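## Task

A free-standing wooden chest with 7 shallow drawers sits on the table; the 4th drawer counted from the top contains 3 small round tea tins. Open it and put one tin on the table, standing or on its side, with all of it resting on the table. Finally the remaining 2 tins must still be inside that drawer, all 7 drawers must be closed, and the chest must be at its starting spot. Nothing may still be moving at the end, and nothing may stay in place only because the robot holds it. Release everything and withdraw the hand.

## Robot and tools

Robot: one arm (six joints: shoulder pan, shoulder lift, elbow, wrist 1, wrist 2, wrist 3) carrying a five-finger right hand. Cameras: cam_high and cam_low (504x504) and cam_wrist (616x616).

Scene frame: origin on the table top under the arm base, +z up, +y to the left when looking along +x. State lines give the hand point position in metres and orientation as a wxyz quaternion, plus velocities (m/s, rad/s), in this frame. Reported position may be slightly off, more at long reach.

Hand point: a spot 0.05 m in front of the palm where index pad and thumb tip meet in a pinch. Its own axes: +z along the straightened fingers (fingertips 0.06-0.07 m past it), +y out of the palm, +x across the palm toward the little finger. The hand extends about 0.08 m on the little-finger side; on the thumb side 0.02 m with thumb turned in front of the palm, up to 0.09 m otherwise. A wrist bracket on the little-finger side sits 0.03 m beyond the point in +y and 0.11 m across; it can collide.

The 14-number row (all values in [-1, 1]), one row for the single arm: dx, dy, dz, rx, ry, rz, little, ring, middle, index, thumb_bend, thumb_turn, force_limit, speed.
- dx..rz: an offset, not a pose, expressed in the hand point's own axes, counted from the hand point pose in the most recent result showing it (or, before any such result in the scene and for later calls in the same reply, from where the robot is when the action begins). Every row in an action is measured from that same base, not from the row before. Scale: 1.0 = 0.6 m for dx, dy, dz, and 1.0 = 180 degrees for rx, ry, rz, which form a single rotation vector. All zeros drives back to the base pose; it is not a pause.
- little, ring, middle, index: absolute finger targets, +1 straight, -1 curled into the palm. thumb_bend: +1 straight, -1 fully bent. thumb_turn: +1 beside the palm, -1 across in front of it. A pinch is roughly index -0.22, thumb_bend -0.75, thumb_turn -0.57.
- force_limit: closing stops at a fingertip load going linearly from ~0 N (-1) to 10 N (+1), 15 N for both thumb motors; it does not limit opening. speed: near zero (-1) to full (+1); full speed covers a finger's travel in 0.6 s. For a soft grip close at speed -0.9 or below.

Tools:
- execute_actions {actions, pictures}: actions is a list holding one item or none. [] just reports state. {"rows": [...], "steps": n} runs up to 15 rows for n steps (max 15, default 15, each 1/30 s); the last row repeats if rows run out. {"steps": n} alone waits up to 300 steps counted from the last result, reply time included.
- move {target, speed, stop_force}: target is one 14-number row as above (offset from the last shown pose). The hand point follows a straight path to it lasting 0.5-10 s (cut off at 10 s). speed: m/s, 0.002 to 0.5, default 0.25; rotation capped at twice that in rad/s. stop_force: optional, 9 to 40 N; the path halts when the wrist sensor feels that much added push opposing the motion for 2 steps, then backs off 2 steps and holds. Only reliable for non-rotating moves and slow speeds; not usable in the first 0.2 s of a scene; omit it when pulling away from something you press on. The hand numbers are sent at the start. The result adds a move: line with the ending (done, contact, held, off_target, moving, fault) and limits (paced = pose clipped; held = some steps blocked) plus distance from target.
- wait {seconds}: 0-10 s, nothing new sent.
- zoom_image {camera, region [x0,y0,x1,y1]}: enlarged crop, at most 504x504 px, of that camera's latest image.
- show_instructions: shows the scene's reference image pages.
- finished_scene {scene}: ends scene 1 or 2 and grades it; irreversible. Scene 2's task arrives in its result.

Motion: each step the command is clipped to within 100 mm and 16 degrees of the measured pose; position wins over orientation when both cannot be met. Arm motion trails commands by ~0.17 s, so large moves may fall short; read the pose and send the remainder. "pose unreachable" and HELD mean the clearance check altered or blocked steps.

Hand readings: hand_measured, hand_stopped_by (moving, target, force, stalled, fault) and hand_load_n list six values in row order. A motor moves only when its target changes by at least 0.01, then locks. Load near 0 on all motors means the grip is lost. With the thumb across the palm the whole hand can wrap items 0.035-0.08 m wide; turn the thumb before reaching the tin.

Safety: the arm is stiff. Pushing even slightly beyond contact into something firm can fault; 150 N external force or wrist joints over 26.3 N m (others 141 N m) stops the arm for 10 s. Wrist force reads in hand axes, saturates near 50 N, has offsets up to ~4 N. Approach drawers and the chest slowly so the loose chest does not slide or tip; don't slam drawers shut; never drop or knock anything off the table. Set the tin down gently and fully on the table, close every drawer, check that nothing moves, then open the hand and back away before finishing.

Each tool is called after ">>>" as name([rows], argument=value, ...), one row to a line, values as JSON.

Reference images:

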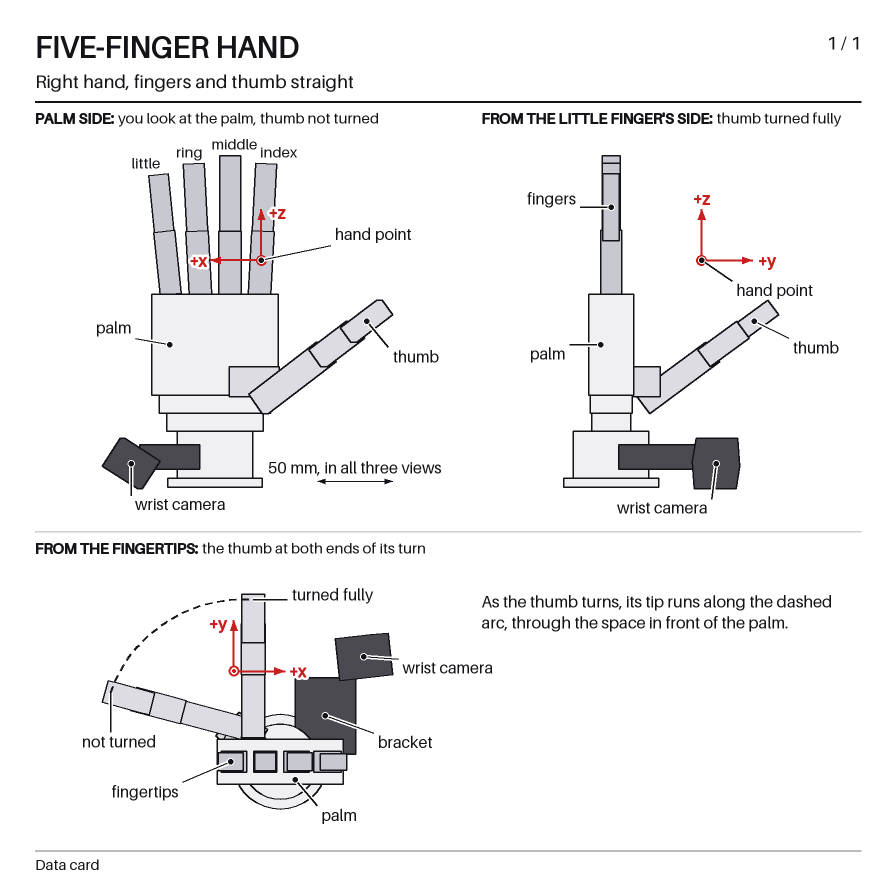

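## Session

>>> execute_actions(actions=[])

Scene clock: 0.00 s of 6600.00 s.
end_effector_position=(-0.0427, +0.3396, +0.3291) hand_measured=(+1.000, +1.000, +1.000, +1.000, +1.000, +1.000) hand_load_n=(+0.0, +0.0, +0.0, +0.0, +0.0, +0.0) hand_stopped_by=(target, target, target, target, target, target) hand_force_limit=0.00 hand_speed=-0.80 end_effector_quat_wxyz=(-0.131, +0.991, -0.011, +0.014) end_effector_velocity=(-0.000, +0.000, +0.000) end_effector_angular_velocity=(+0.000, +0.000, -0.001)
Joint positions: [ 1.452 -0.716  1.702  0.773  1.926 -3.222]
Joint velocities: [ 0.    -0.    -0.001  0.001 -0.     0.001]
Joint torques (N m, as the arm reports them, + toward a larger angle): no reading
Wrist force (N, on the end effector, along its own x y z axes, offset not removed): no reading
Wrist torque (N m, same axes, about the end effector's origin, offset not removed): no reading
Hand target: -0.043, +0.340, +0.329; -0.131, +0.991, -0.011, +0.014

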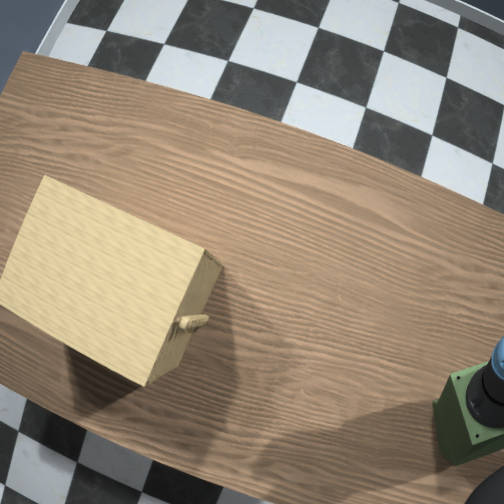

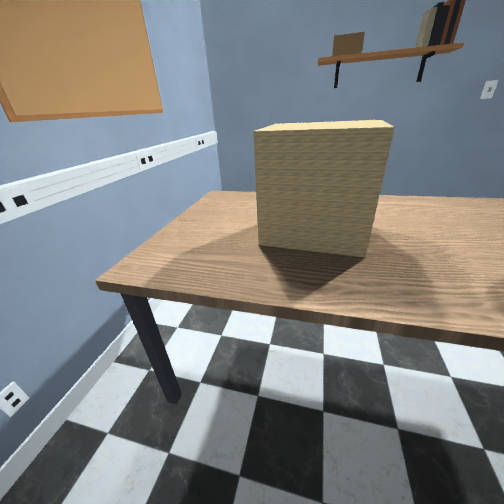

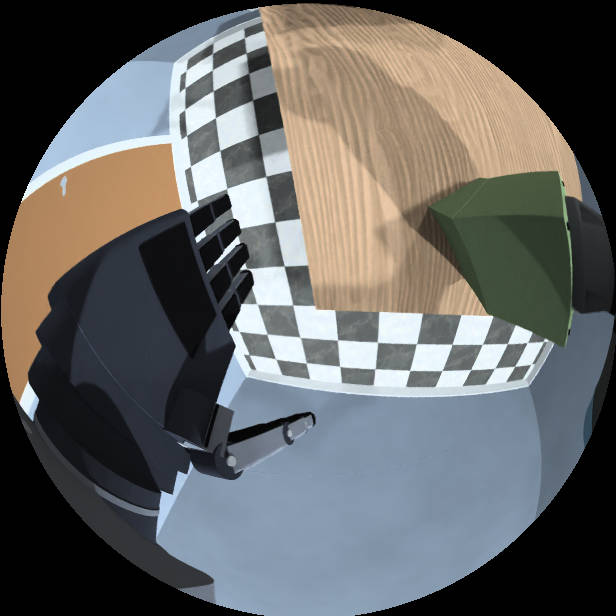

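>>> zoom_image(camera="cam_high", region=[100, 220, 280, 400])

>>> zoom_image(camera="cam_high", region=[380, 320, 504, 504])

Region (100, 220, 280, 400) of cam_high's 504x504 image, scaled by 2.800, with more detail than that image has.

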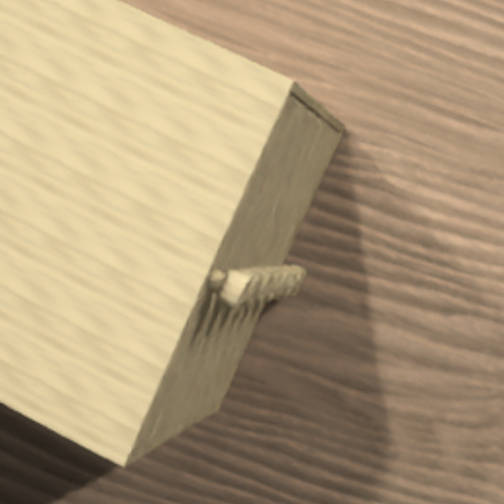

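Region (380, 320, 504, 504) of cam_high's 504x504 image, scaled by 2.739, with more detail than that image has; it fills the left 340 columns of this view, and the rest is white.

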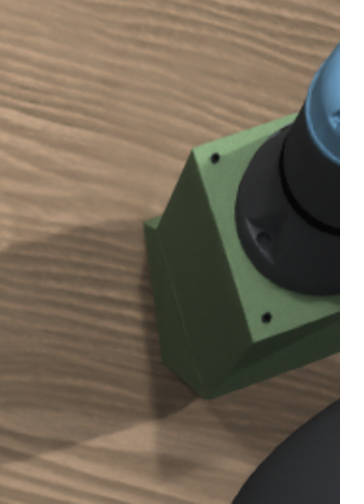

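>>> move(target=[0.487, 0.232, -0.203, -0.073, 0.387, -0.051, 1, 1, 1, 1, 1, 1, 0, 0], speed=0.3)

Scene clock: 18.40 s of 6600.00 s.
end_effector_position=(+0.2418, +0.1668, +0.4182) hand_measured=(+1.000, +1.000, +1.000, +1.000, +1.000, +1.000) hand_load_n=(+0.0, +0.0, +0.0, +0.0, +0.0, +0.0) hand_stopped_by=(target, target, target, target, target, target) hand_force_limit=0.00 hand_speed=0.00 end_effector_quat_wxyz=(+0.074, +0.828, -0.056, +0.553) end_effector_velocity=(+0.003, +0.002, +0.001) end_effector_angular_velocity=(-0.014, -0.048, -0.006)
Joint positions: [ 1.263 -0.838  1.963  0.553  3.174 -3.494]
Joint velocities: [-0.004  0.099  0.002  0.237  0.05   0.336]
Joint torques (N m, as the arm reports them, + toward a larger angle): [-1.82 -9.58  2.09  5.45  3.93  2.66]
Wrist force (N, on the end effector, along its own x y z axes, offset not removed): [1.3 3.4 2.0]
Wrist torque (N m, same axes, about the end effector's origin, offset not removed): [0.34 0.05 0.54]
Hand target: +0.242, +0.167, +0.418; +0.075, +0.826, -0.056, +0.556
Off the commanded pose: 0.002 m, 10 deg.
After step 90, 12.70 s passed at rest.
move: off_target

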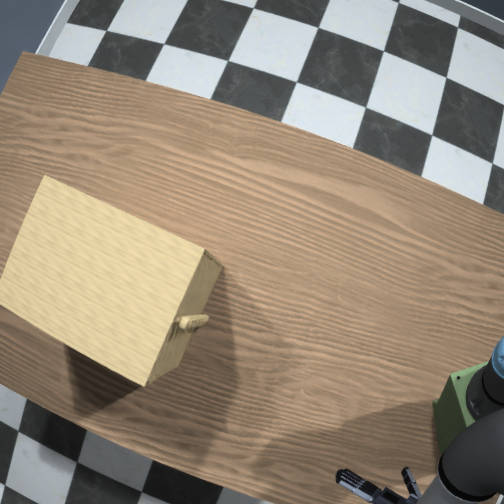

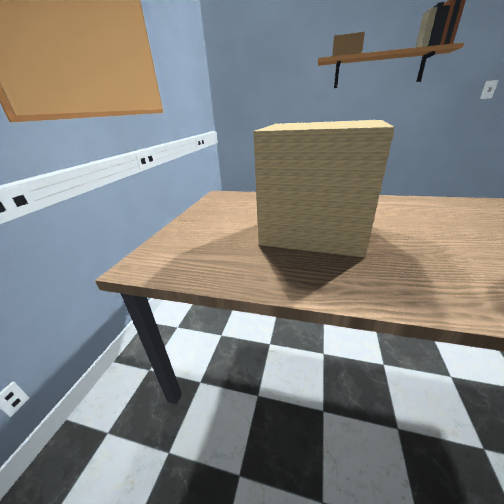

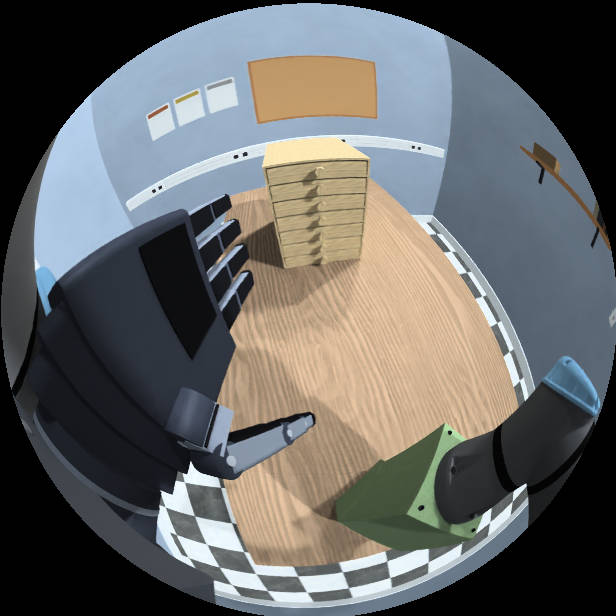

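>>> move(target=[0.031, 0.207, 0.409, 0.426, 0.015, -0.224, -1, -1, -1, 1, 0.2, -0.57, 0, 0.5], speed=0.2)

Scene clock: 42.13 s of 6600.00 s.
end_effector_position=(+0.2435, +0.1654, +0.4177) hand_measured=(-1.000, -1.000, -1.000, +1.000, +0.200, -0.570) hand_load_n=(+0.0, +0.0, +0.0, +0.0, +0.0, +0.0) hand_stopped_by=(target, target, target, target, target, target) hand_force_limit=0.00 hand_speed=0.50 end_effector_quat_wxyz=(+0.078, +0.827, -0.054, +0.554) end_effector_velocity=(+0.000, -0.000, -0.000) end_effector_angular_velocity=(+0.001, +0.000, -0.001)
Joint positions: [ 1.257 -0.818  1.968  0.617  3.18  -3.412]
Joint velocities: [-0.001 -0.    -0.    -0.001 -0.    -0.   ]
Joint torques (N m, as the arm reports them, + toward a larger angle): [ 23.34 -36.16 -26.67   0.2    3.87  -1.31]
Wrist force (N, on the end effector, along its own x y z axes, offset not removed): [3.4 3.3 -1.7]
Wrist torque (N m, same axes, about the end effector's origin, offset not removed): [0.50 -0.14 0.62]
Hand target: +0.243, +0.165, +0.418; +0.078, +0.827, -0.054, +0.554
Off the commanded pose: 0.273 m, 87 deg; position and orientation clipped at the last step of the last action.
After step 90, 16.67 s passed at rest.
move: held; limits=paced,held; held on 117 of 122 steps, including the last
pose unreachable: on one or more control steps of this call an arm could not follow its commanded pose, so it was not sent that pose on those steps. On the call's last step it was still not sent that pose. It may still have moved: this result reports where it is.
cause: the commanded pose would bring two parts of the arm too close to each other (joints 4 (wrist 1) to 6 (wrist 3) lie between them).

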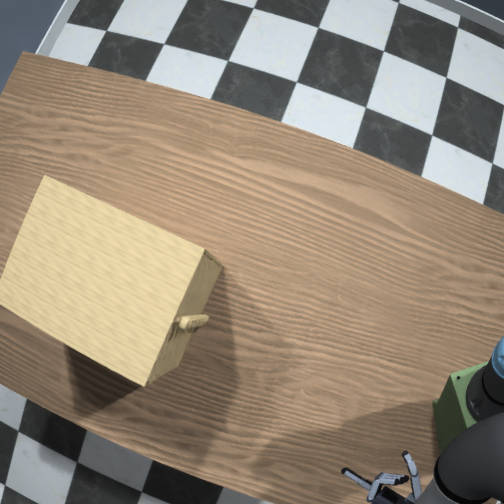

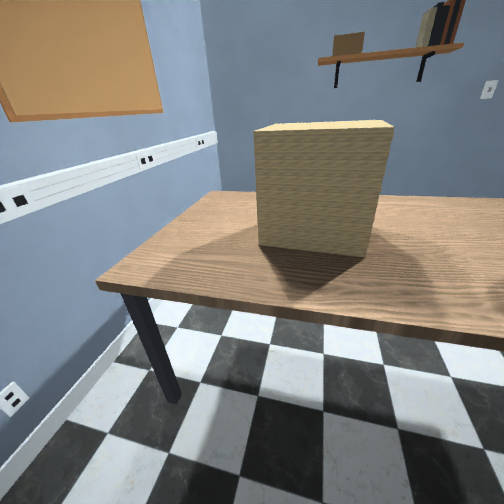

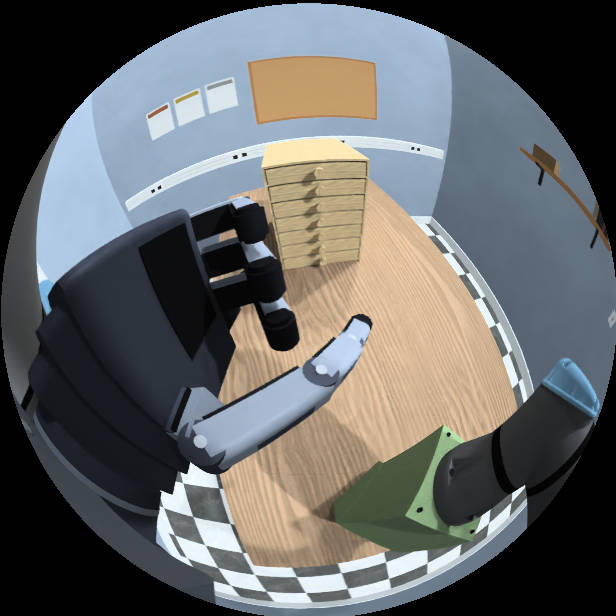

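>>> move(target=[0.097, 0.1, 0.2, 0.08, -0.28, 0, -1, -1, -1, 1, 0.2, -0.57, 0, 0.5], speed=0.2)

Scene clock: 49.87 s of 6600.00 s.
end_effector_position=(+0.3637, +0.0832, +0.4305) hand_measured=(-1.000, -1.000, -1.000, +1.000, +0.200, -0.570) hand_load_n=(+0.0, +0.0, +0.0, +0.0, +0.0, +0.0) hand_stopped_by=(target, target, target, target, target, target) hand_force_limit=0.00 hand_speed=0.50 end_effector_quat_wxyz=(-0.053, +0.987, -0.015, +0.153) end_effector_velocity=(+0.001, -0.001, -0.000) end_effector_angular_velocity=(+0.008, +0.010, +0.006)
Joint positions: [ 0.665 -1.389  1.753  0.901  2.23  -4.186]
Joint velocities: [-0.01  -0.004 -0.003  0.006 -0.017 -0.01 ]
Joint torques (N m, as the arm reports them, + toward a larger angle): [ -0.23 -30.03 -31.41   3.79  -2.43  -1.96]
Wrist force (N, on the end effector, along its own x y z axes, offset not removed): [1.8 -0.3 0.4]
Wrist torque (N m, same axes, about the end effector's origin, offset not removed): [-0.17 0.05 0.42]
Hand target: +0.364, +0.083, +0.431; -0.054, +0.987, -0.015, +0.152
Off the commanded pose: 0.000 m, 0 deg.
move: done; limits=paced

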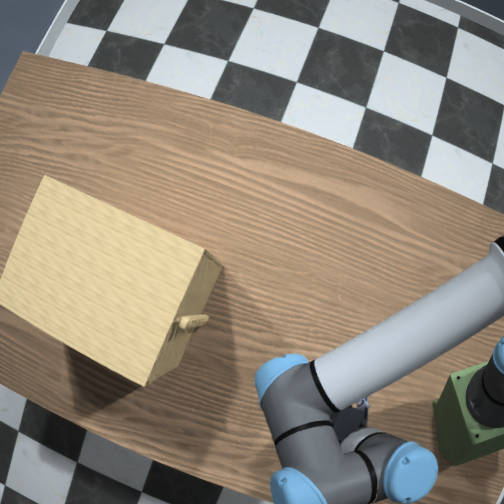

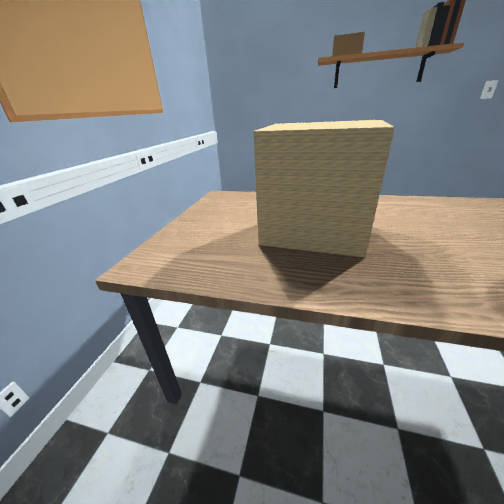

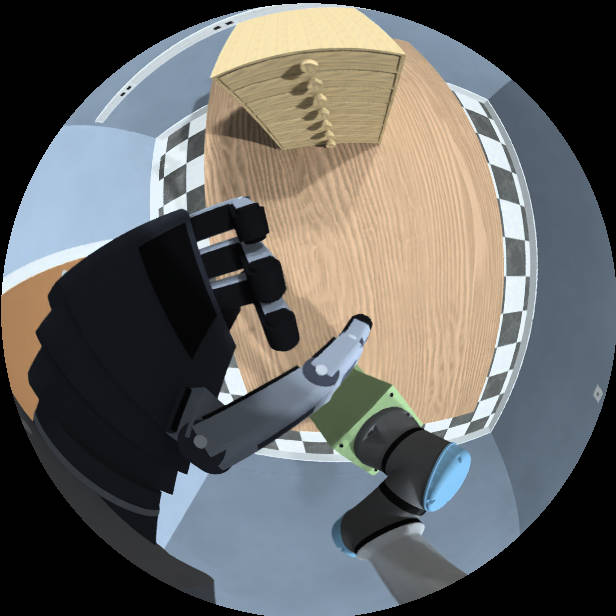

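>>> move(target=[0.14, 0.153, 0.202, 0.229, 0.206, -0.383, -1, -1, -1, 1, 0.2, -0.57, 0, 0.5], speed=0.25)

Scene clock: 58.33 s of 6600.00 s.
end_effector_position=(+0.4794, +0.0017, +0.3312) hand_measured=(-1.000, -1.000, -1.000, +1.000, +0.200, -0.570) hand_load_n=(+0.0, +0.0, +0.0, +0.0, +0.0, +0.0) hand_stopped_by=(target, target, target, target, target, target) hand_force_limit=0.00 hand_speed=0.50 end_effector_quat_wxyz=(-0.208, +0.776, +0.471, +0.364) end_effector_velocity=(+0.002, -0.001, -0.001) end_effector_angular_velocity=(-0.004, +0.006, +0.004)
Joint positions: [-0.439 -1.746  2.135  0.671  1.009 -6.284]
Joint velocities: [ 0.002  0.007 -0.01   0.007  0.007 -0.001]
Joint torques (N m, as the arm reports them, + toward a larger angle): [ 22.58  -9.96 -26.19   4.44   1.06  -1.77]
Wrist force (N, on the end effector, along its own x y z axes, offset not removed): [-0.8 1.7 -0.6]
Wrist torque (N m, same axes, about the end effector's origin, offset not removed): [0.30 0.47 0.27]
Hand target: +0.480, +0.002, +0.331; -0.208, +0.776, +0.471, +0.364
Off the commanded pose: 0.001 m, 20 deg; orientation clipped at the last step of the last action.
joint sent to its limit — the command would take joint 6 (wrist 3) past its lower limit, so that joint was sent only as far as its limit.
After step 90, 1.90 s passed at rest.
move: off_target; limits=paced

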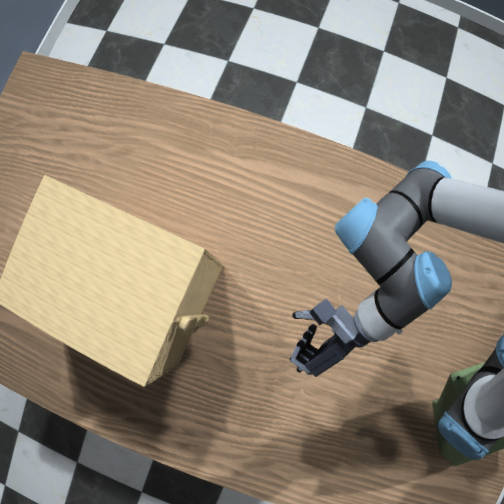

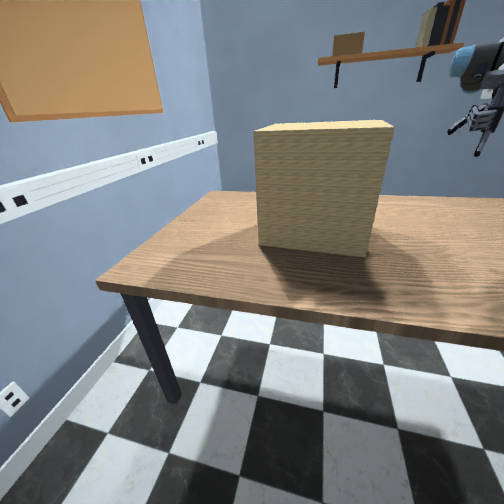

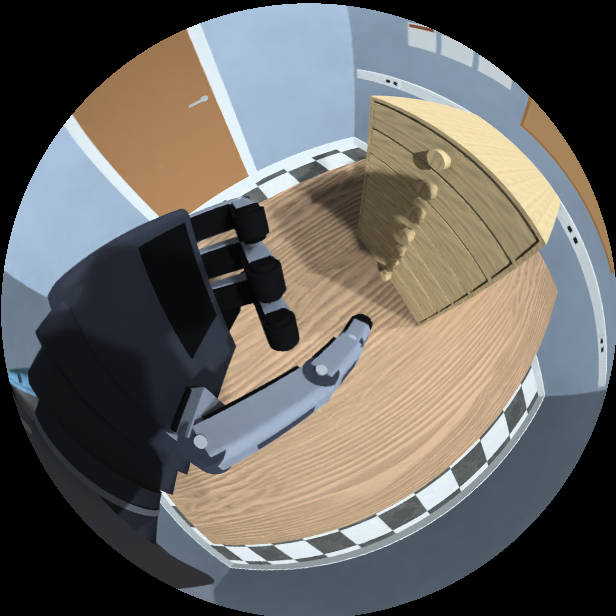

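>>> move(target=[0, 0, 0, 0, 0, 0.7, -1, -1, -1, 1, 0.2, -0.57, 0, 0.5], speed=0.5)

>>> move(target=[0, 0, 0, 0, 0, 0.7, -1, -1, -1, 1, 0.2, -0.57, 0, 0.5], speed=0.5)

Scene clock: 63.87 s of 6600.00 s.
end_effector_position=(+0.4795, +0.0016, +0.3313) hand_measured=(-1.000, -1.000, -1.000, +1.000, +0.200, -0.570) hand_load_n=(+0.0, +0.0, +0.0, +0.0, +0.0, +0.0) hand_stopped_by=(target, target, target, target, target, target) hand_force_limit=0.00 hand_speed=0.50 end_effector_quat_wxyz=(-0.419, +0.772, -0.478, -0.020) end_effector_velocity=(-0.001, +0.001, -0.000) end_effector_angular_velocity=(+0.004, +0.009, -0.007)
Joint positions: [-0.439 -1.539  1.787  0.813  1.008 -4.087]
Joint velocities: [-0.     0.     0.002 -0.001  0.001  0.011]
Joint torques (N m, as the arm reports them, + toward a larger angle): [  0.83 -18.74   3.04  -0.08   1.43   1.75]
Wrist force (N, on the end effector, along its own x y z axes, offset not removed): [2.2 2.0 1.5]
Wrist torque (N m, same axes, about the end effector's origin, offset not removed): [0.38 -0.12 0.42]
Hand target: +0.479, +0.002, +0.331; -0.419, +0.772, -0.478, -0.020
Off the commanded pose: 0.000 m, 0 deg.
move: done

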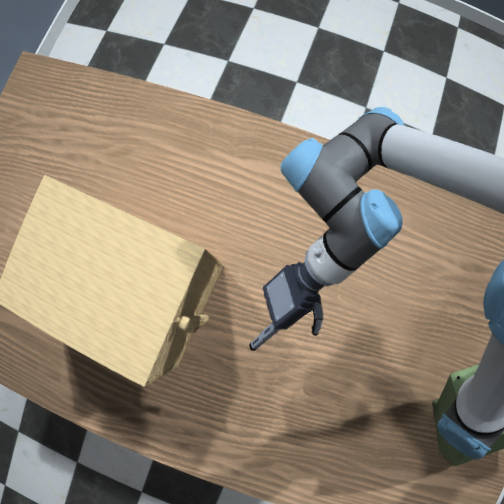

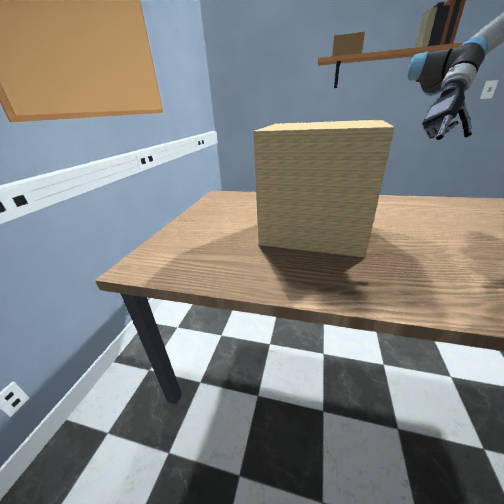

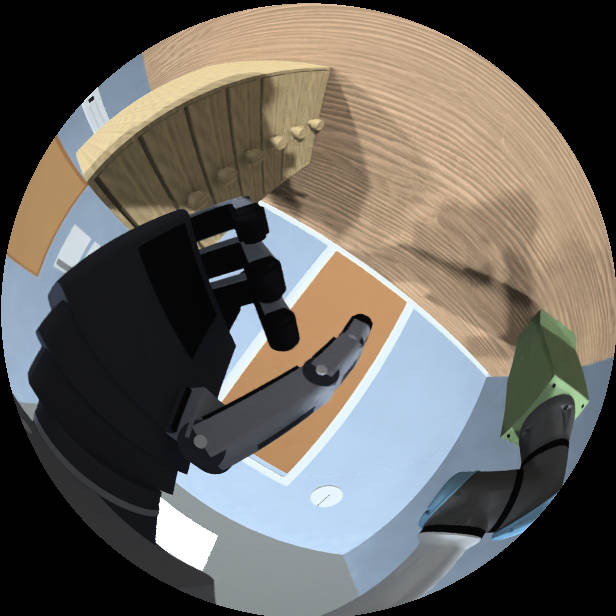

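Scene clock: 66.73 s of 6600.00 s.
end_effector_position=(+0.4795, +0.0017, +0.3312) hand_measured=(-1.000, -1.000, -1.000, +1.000, +0.200, -0.570) hand_load_n=(+0.0, +0.0, +0.0, +0.0, +0.0, +0.0) hand_stopped_by=(target, target, target, target, target, target) hand_force_limit=0.00 hand_speed=0.50 end_effector_quat_wxyz=(+0.173, +0.074, +0.905, +0.382) end_effector_velocity=(+0.000, +0.000, +0.000) end_effector_angular_velocity=(+0.002, +0.009, -0.010)
Joint positions: [-0.759 -1.578  2.102  0.752  0.881 -2.252]
Joint velocities: [ 0.001 -0.004  0.003 -0.003  0.002  0.017]
Joint torques (N m, as the arm reports them, + toward a larger angle): [ 23.54 -40.3    6.78   0.54   1.34   1.66]
Wrist force (N, on the end effector, along its own x y z axes, offset not removed): [0.8 1.2 -0.4]
Wrist torque (N m, same axes, about the end effector's origin, offset not removed): [0.20 0.20 0.35]
Hand target: +0.480, +0.002, +0.331; +0.172, +0.075, +0.905, +0.382
Off the commanded pose: 0.000 m, 0 deg.
move: done

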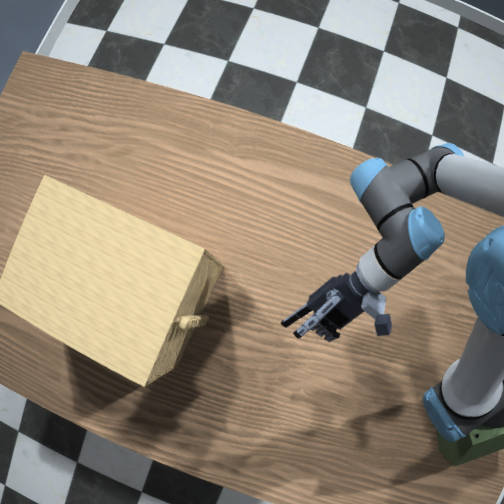

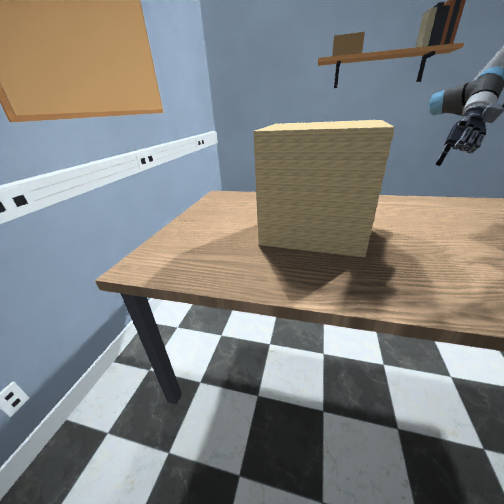

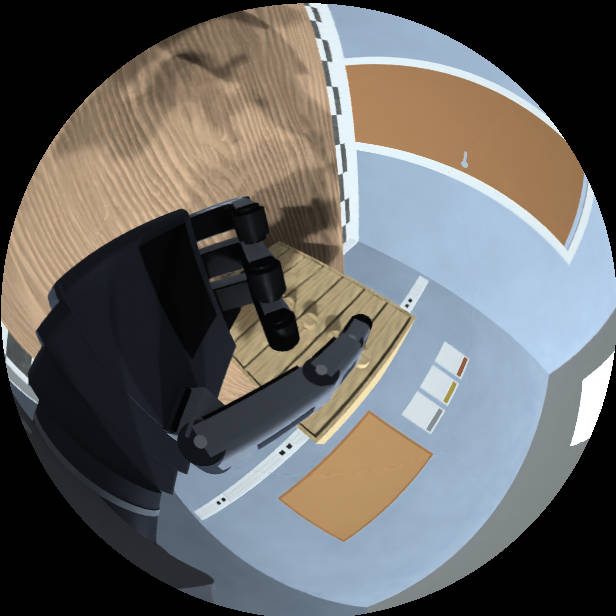

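>>> move(target=[-0.017, -0.097, 0.183, -0.017, 0.110, 0.504, -1, -1, -1, 1, 0.2, -0.57, 0, 0.5], speed=0.3)

Scene clock: 78.23 s of 6600.00 s.
end_effector_position=(+0.5295, +0.0315, +0.2210) hand_measured=(-1.000, -1.000, -1.000, +1.000, +0.200, -0.570) hand_load_n=(+0.0, +0.0, +0.0, +0.0, +0.0, +0.0) hand_stopped_by=(target, target, target, target, target, target) hand_force_limit=0.00 hand_speed=0.50 end_effector_quat_wxyz=(-0.289, +0.628, +0.589, +0.419) end_effector_velocity=(+0.000, +0.001, -0.001) end_effector_angular_velocity=(+0.003, +0.011, -0.006)
Joint positions: [-0.57  -1.225  1.957  0.783  0.832 -0.672]
Joint velocities: [ 0.003  0.001 -0.001 -0.002 -0.001  0.016]
Joint torques (N m, as the arm reports them, + toward a larger angle): [ 27.84 -21.82 -19.47   0.14  -3.96   2.06]
Wrist force (N, on the end effector, along its own x y z axes, offset not removed): [3.2 1.9 0.2]
Wrist torque (N m, same axes, about the end effector's origin, offset not removed): [0.30 -0.15 0.58]
Hand target: +0.530, +0.031, +0.221; -0.290, +0.628, +0.588, +0.419
Off the commanded pose: 0.000 m, 0 deg.
After step 90, 5.23 s passed at rest.
move: done

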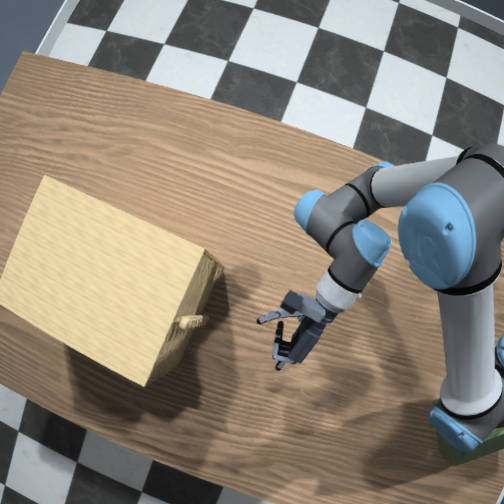

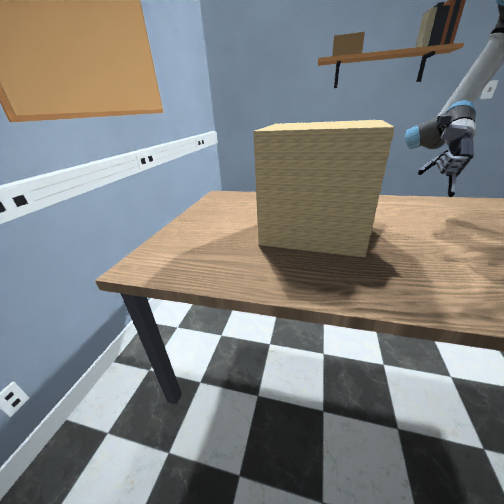

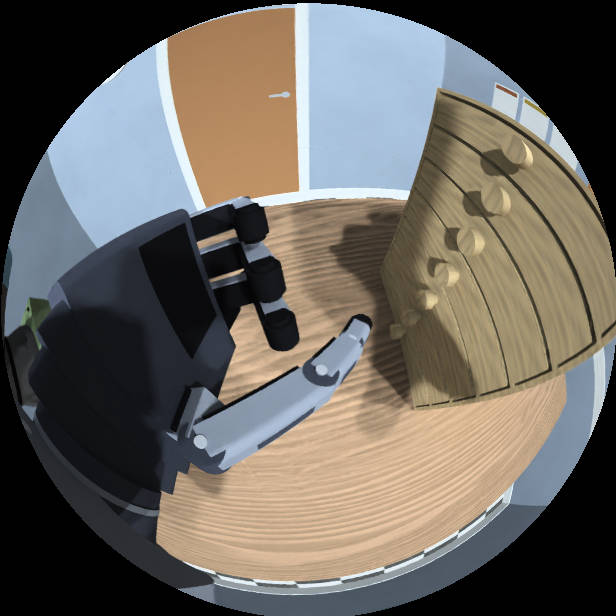

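>>> zoom_image(camera="cam_wrist", region=[330, 120, 580, 370])

>>> zoom_image(camera="cam_high", region=[140, 240, 340, 400])

Region (330, 120, 580, 370) of cam_wrist's 616x616 image, scaled by 2.016, with more detail than that image has.

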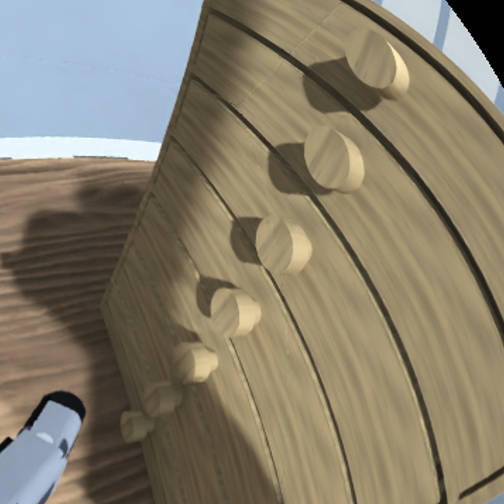

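Region (140, 240, 340, 400) of cam_high's 504x504 image, scaled by 2.520, with more detail than that image has; it fills the top 403 rows of this view, and the rest is white.

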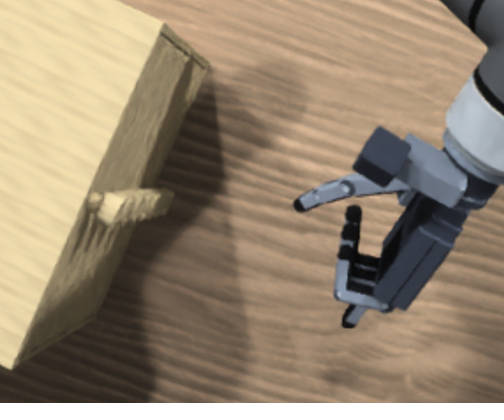

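>>> move(target=[-0.01, 0.135, 0.087, 0, 0, 0, -1, -1, -1, 0.3, -0.75, -0.57, 0, 0.5], speed=0.15)

>>> zoom_image(camera="cam_wrist", region=[220, 150, 520, 450])

>>> zoom_image(camera="cam_high", region=[140, 240, 340, 400])

Scene clock: 101.77 s of 6600.00 s.
end_effector_position=(+0.6187, +0.0617, +0.2014) hand_measured=(-1.000, -1.000, -1.000, +0.300, -0.750, -0.570) hand_load_n=(+0.0, +0.0, +0.0, +0.0, +0.0, +0.0) hand_stopped_by=(target, target, target, target, target, target) hand_force_limit=0.00 hand_speed=0.50 end_effector_quat_wxyz=(-0.289, +0.628, +0.589, +0.419) end_effector_velocity=(+0.001, +0.001, -0.001) end_effector_angular_velocity=(+0.001, +0.003, +0.001)
Joint positions: [-0.406 -1.063  1.67   0.763  0.853 -0.454]
Joint velocities: [ 0.002  0.005 -0.005  0.001  0.001  0.004]
Joint torques (N m, as the arm reports them, + toward a larger angle): [ 31.43 -27.92 -21.3    4.66   1.17   1.89]
Wrist force (N, on the end effector, along its own x y z axes, offset not removed): [2.6 1.0 -0.1]
Wrist torque (N m, same axes, about the end effector's origin, offset not removed): [0.23 -0.04 0.55]
Hand target: +0.619, +0.062, +0.201; -0.289, +0.628, +0.589, +0.419
Off the commanded pose: 0.000 m, 0 deg.
After step 90, 19.30 s passed at rest.
move: done

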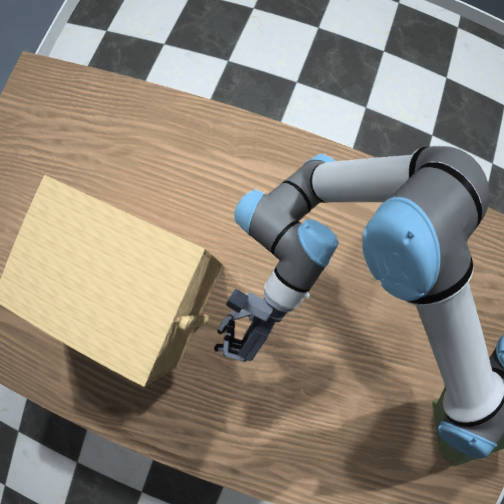

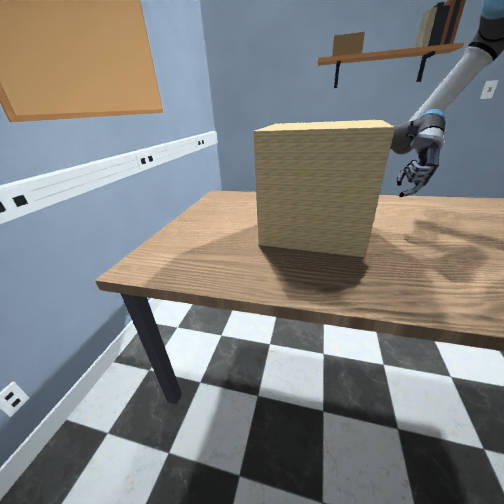

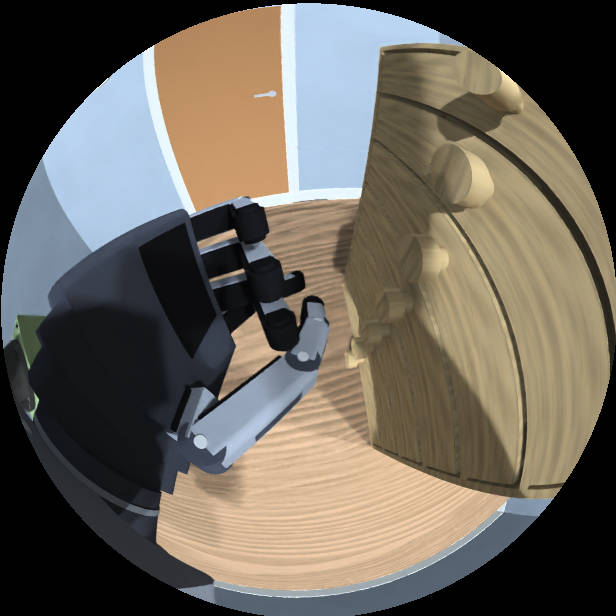

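Region (220, 150, 520, 450) of cam_wrist's 616x616 image, scaled by 1.680, with more detail than that image has.

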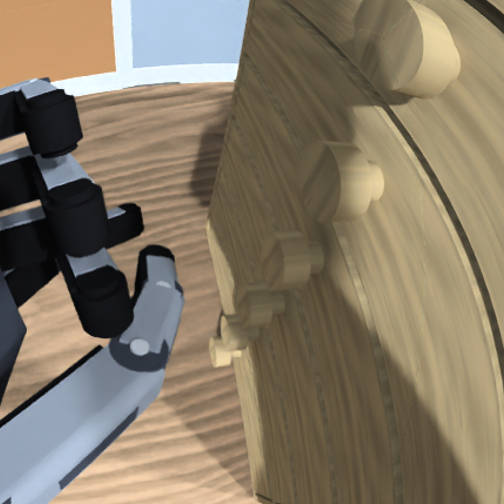

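Region (140, 240, 340, 400) of cam_high's 504x504 image, scaled by 2.520, with more detail than that image has; it fills the top 403 rows of this view, and the rest is white.

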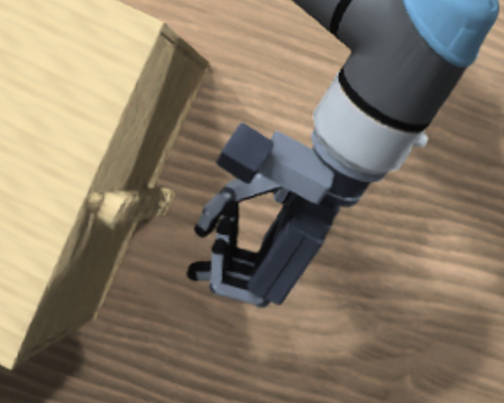

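>>> move(target=[0.01, 0.042, -0.017, 0, 0, 0, -1, -1, -1, 0.5, -0.75, -0.57, 0, 0.5], speed=0.08)

>>> zoom_image(camera="cam_wrist", region=[220, 150, 520, 450])

>>> zoom_image(camera="cam_high", region=[140, 240, 340, 400])

Scene clock: 111.13 s of 6600.00 s.
end_effector_position=(+0.6410, +0.0525, +0.2146) hand_measured=(-1.000, -1.000, -1.000, +0.500, -0.750, -0.570) hand_load_n=(+0.0, +0.0, +0.0, +0.0, +0.0, +0.0) hand_stopped_by=(target, target, target, target, target, target) hand_force_limit=0.00 hand_speed=0.50 end_effector_quat_wxyz=(-0.289, +0.628, +0.589, +0.419) end_effector_velocity=(+0.002, -0.001, +0.001) end_effector_angular_velocity=(-0.000, +0.002, -0.001)
Joint positions: [-0.393 -1.059  1.592  0.825  0.856 -0.437]
Joint velocities: [ 0.     0.001 -0.008  0.007  0.     0.002]
Joint torques (N m, as the arm reports them, + toward a larger angle): [ 31.44 -29.17 -23.21   4.5    1.03   1.89]
Wrist force (N, on the end effector, along its own x y z axes, offset not removed): [0.7 1.2 -1.5]
Wrist torque (N m, same axes, about the end effector's origin, offset not removed): [0.18 0.41 0.31]
Hand target: +0.641, +0.052, +0.215; -0.289, +0.628, +0.589, +0.419
Off the commanded pose: 0.000 m, 0 deg.
After step 90, 5.50 s passed at rest.
move: done

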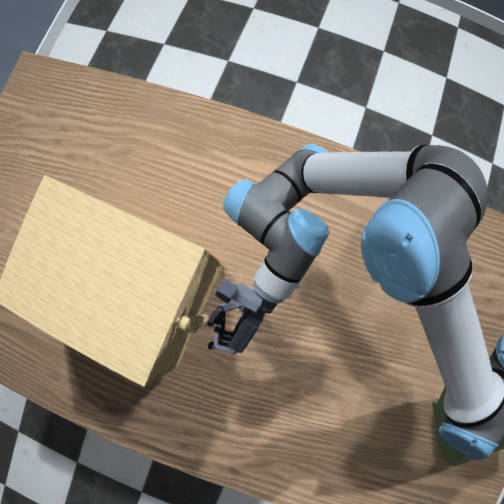

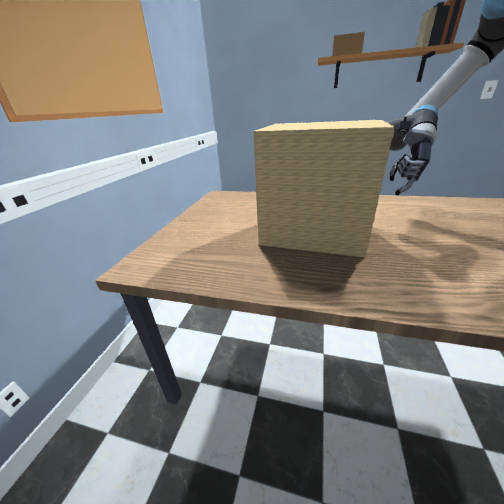

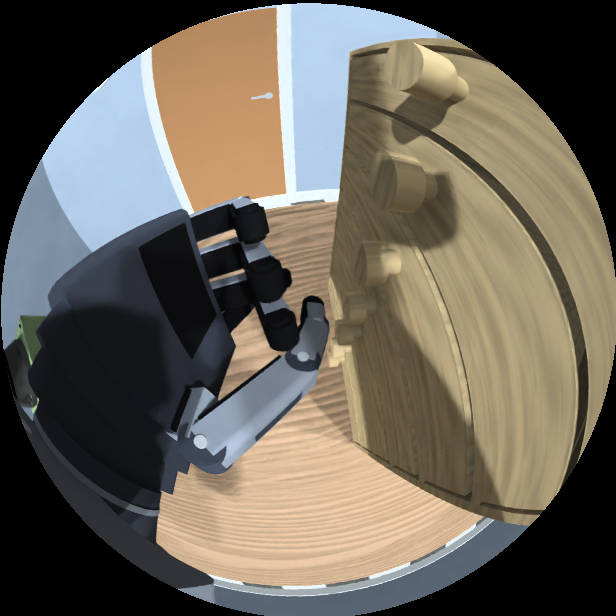

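Region (220, 150, 520, 450) of cam_wrist's 616x616 image, scaled by 1.680, with more detail than that image has.

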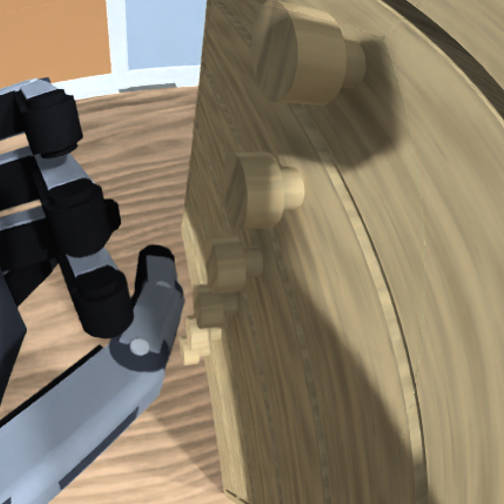

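Region (140, 240, 340, 400) of cam_high's 504x504 image, scaled by 2.520, with more detail than that image has; it fills the top 403 rows of this view, and the rest is white.

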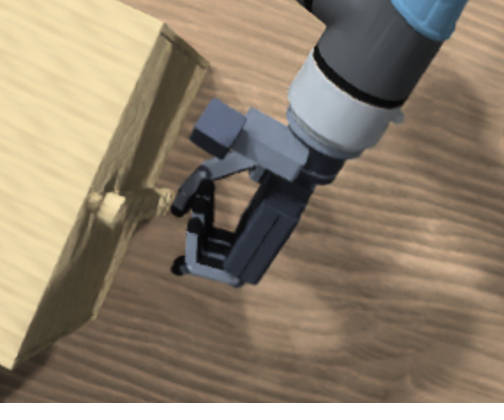

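>>> move(target=[0.0206, 0.0067, -0.0303, 0, 0, 0, -1, -1, -1, 0.5, -0.75, -0.57, 0, 0.5], speed=0.08)

>>> zoom_image(camera="cam_wrist", region=[250, 200, 450, 400])

>>> zoom_image(camera="cam_high", region=[160, 270, 260, 370])

Scene clock: 123.30 s of 6600.00 s.
end_effector_position=(+0.6410, +0.0427, +0.2344) hand_measured=(-1.000, -1.000, -1.000, +0.500, -0.750, -0.570) hand_load_n=(+0.0, +0.0, +0.0, +0.0, +0.0, +0.0) hand_stopped_by=(target, target, target, target, target, target) hand_force_limit=0.00 hand_speed=0.50 end_effector_quat_wxyz=(-0.289, +0.628, +0.589, +0.419) end_effector_velocity=(-0.001, -0.000, +0.002) end_effector_angular_velocity=(+0.001, +0.001, +0.001)
Joint positions: [-0.398 -1.096  1.592  0.868  0.855 -0.444]
Joint velocities: [-0.    -0.003  0.001  0.004 -0.    -0.001]
Joint torques (N m, as the arm reports them, + toward a larger angle): [  6.41 -51.92  -3.1    4.63  -3.91  -1.91]
Wrist force (N, on the end effector, along its own x y z axes, offset not removed): [0.6 -0.8 0.7]
Wrist torque (N m, same axes, about the end effector's origin, offset not removed): [-0.24 0.15 0.34]
Hand target: +0.641, +0.043, +0.235; -0.289, +0.628, +0.589, +0.419
Off the commanded pose: 0.000 m, 0 deg.
After step 90, 8.30 s passed at rest.
move: done

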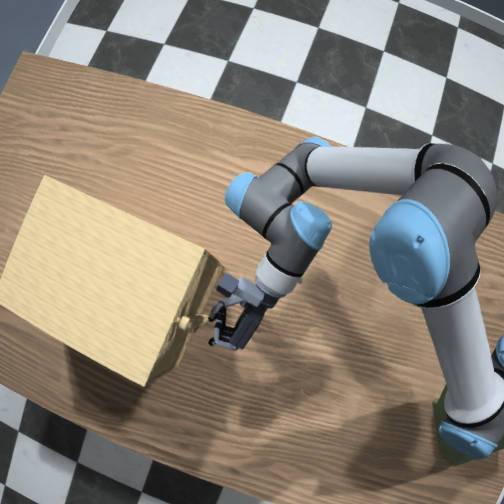

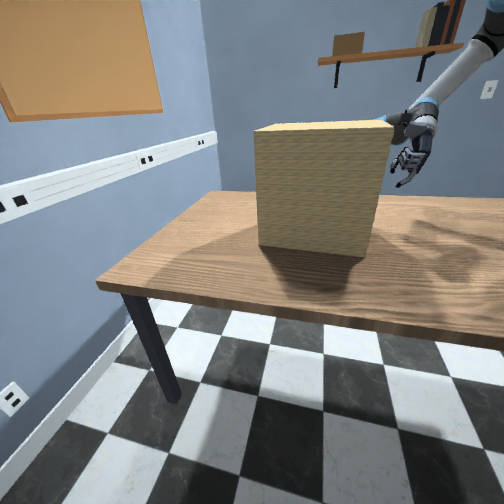

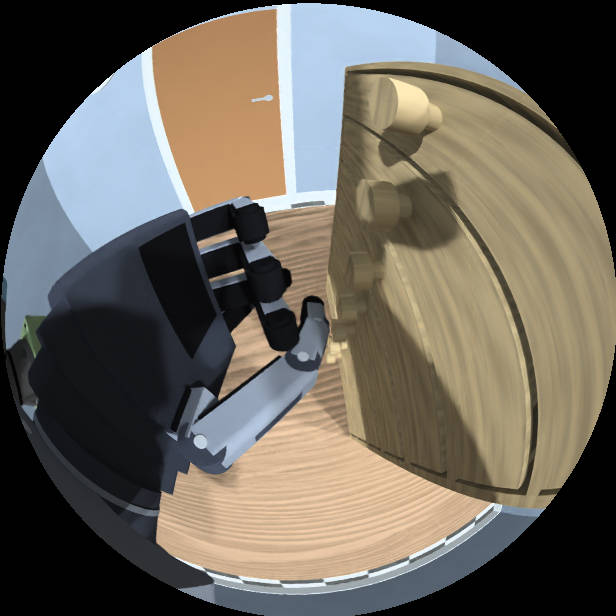

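Region (250, 200, 450, 400) of cam_wrist's 616x616 image, scaled by 2.520, with more detail than that image has.

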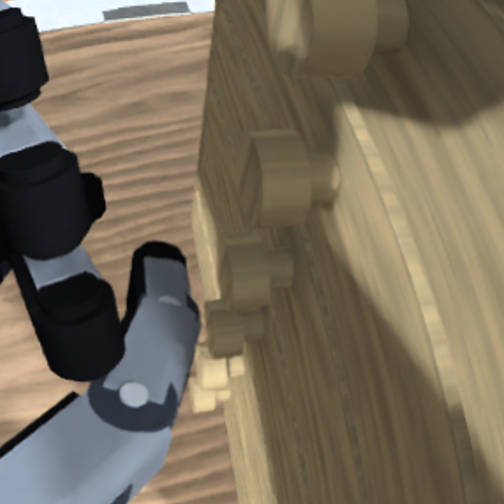

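Region (160, 270, 260, 370) of cam_high's 504x504 image, scaled by 5.040, with more detail than that image has.

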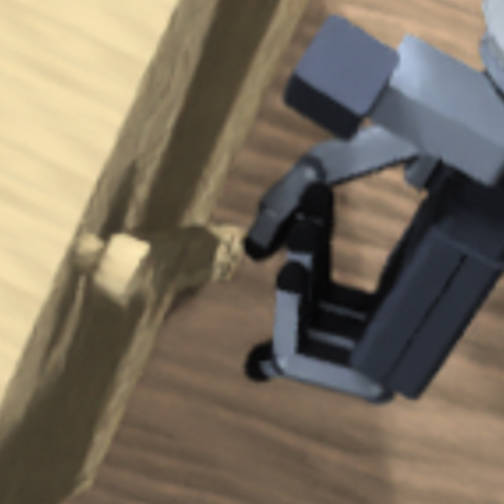

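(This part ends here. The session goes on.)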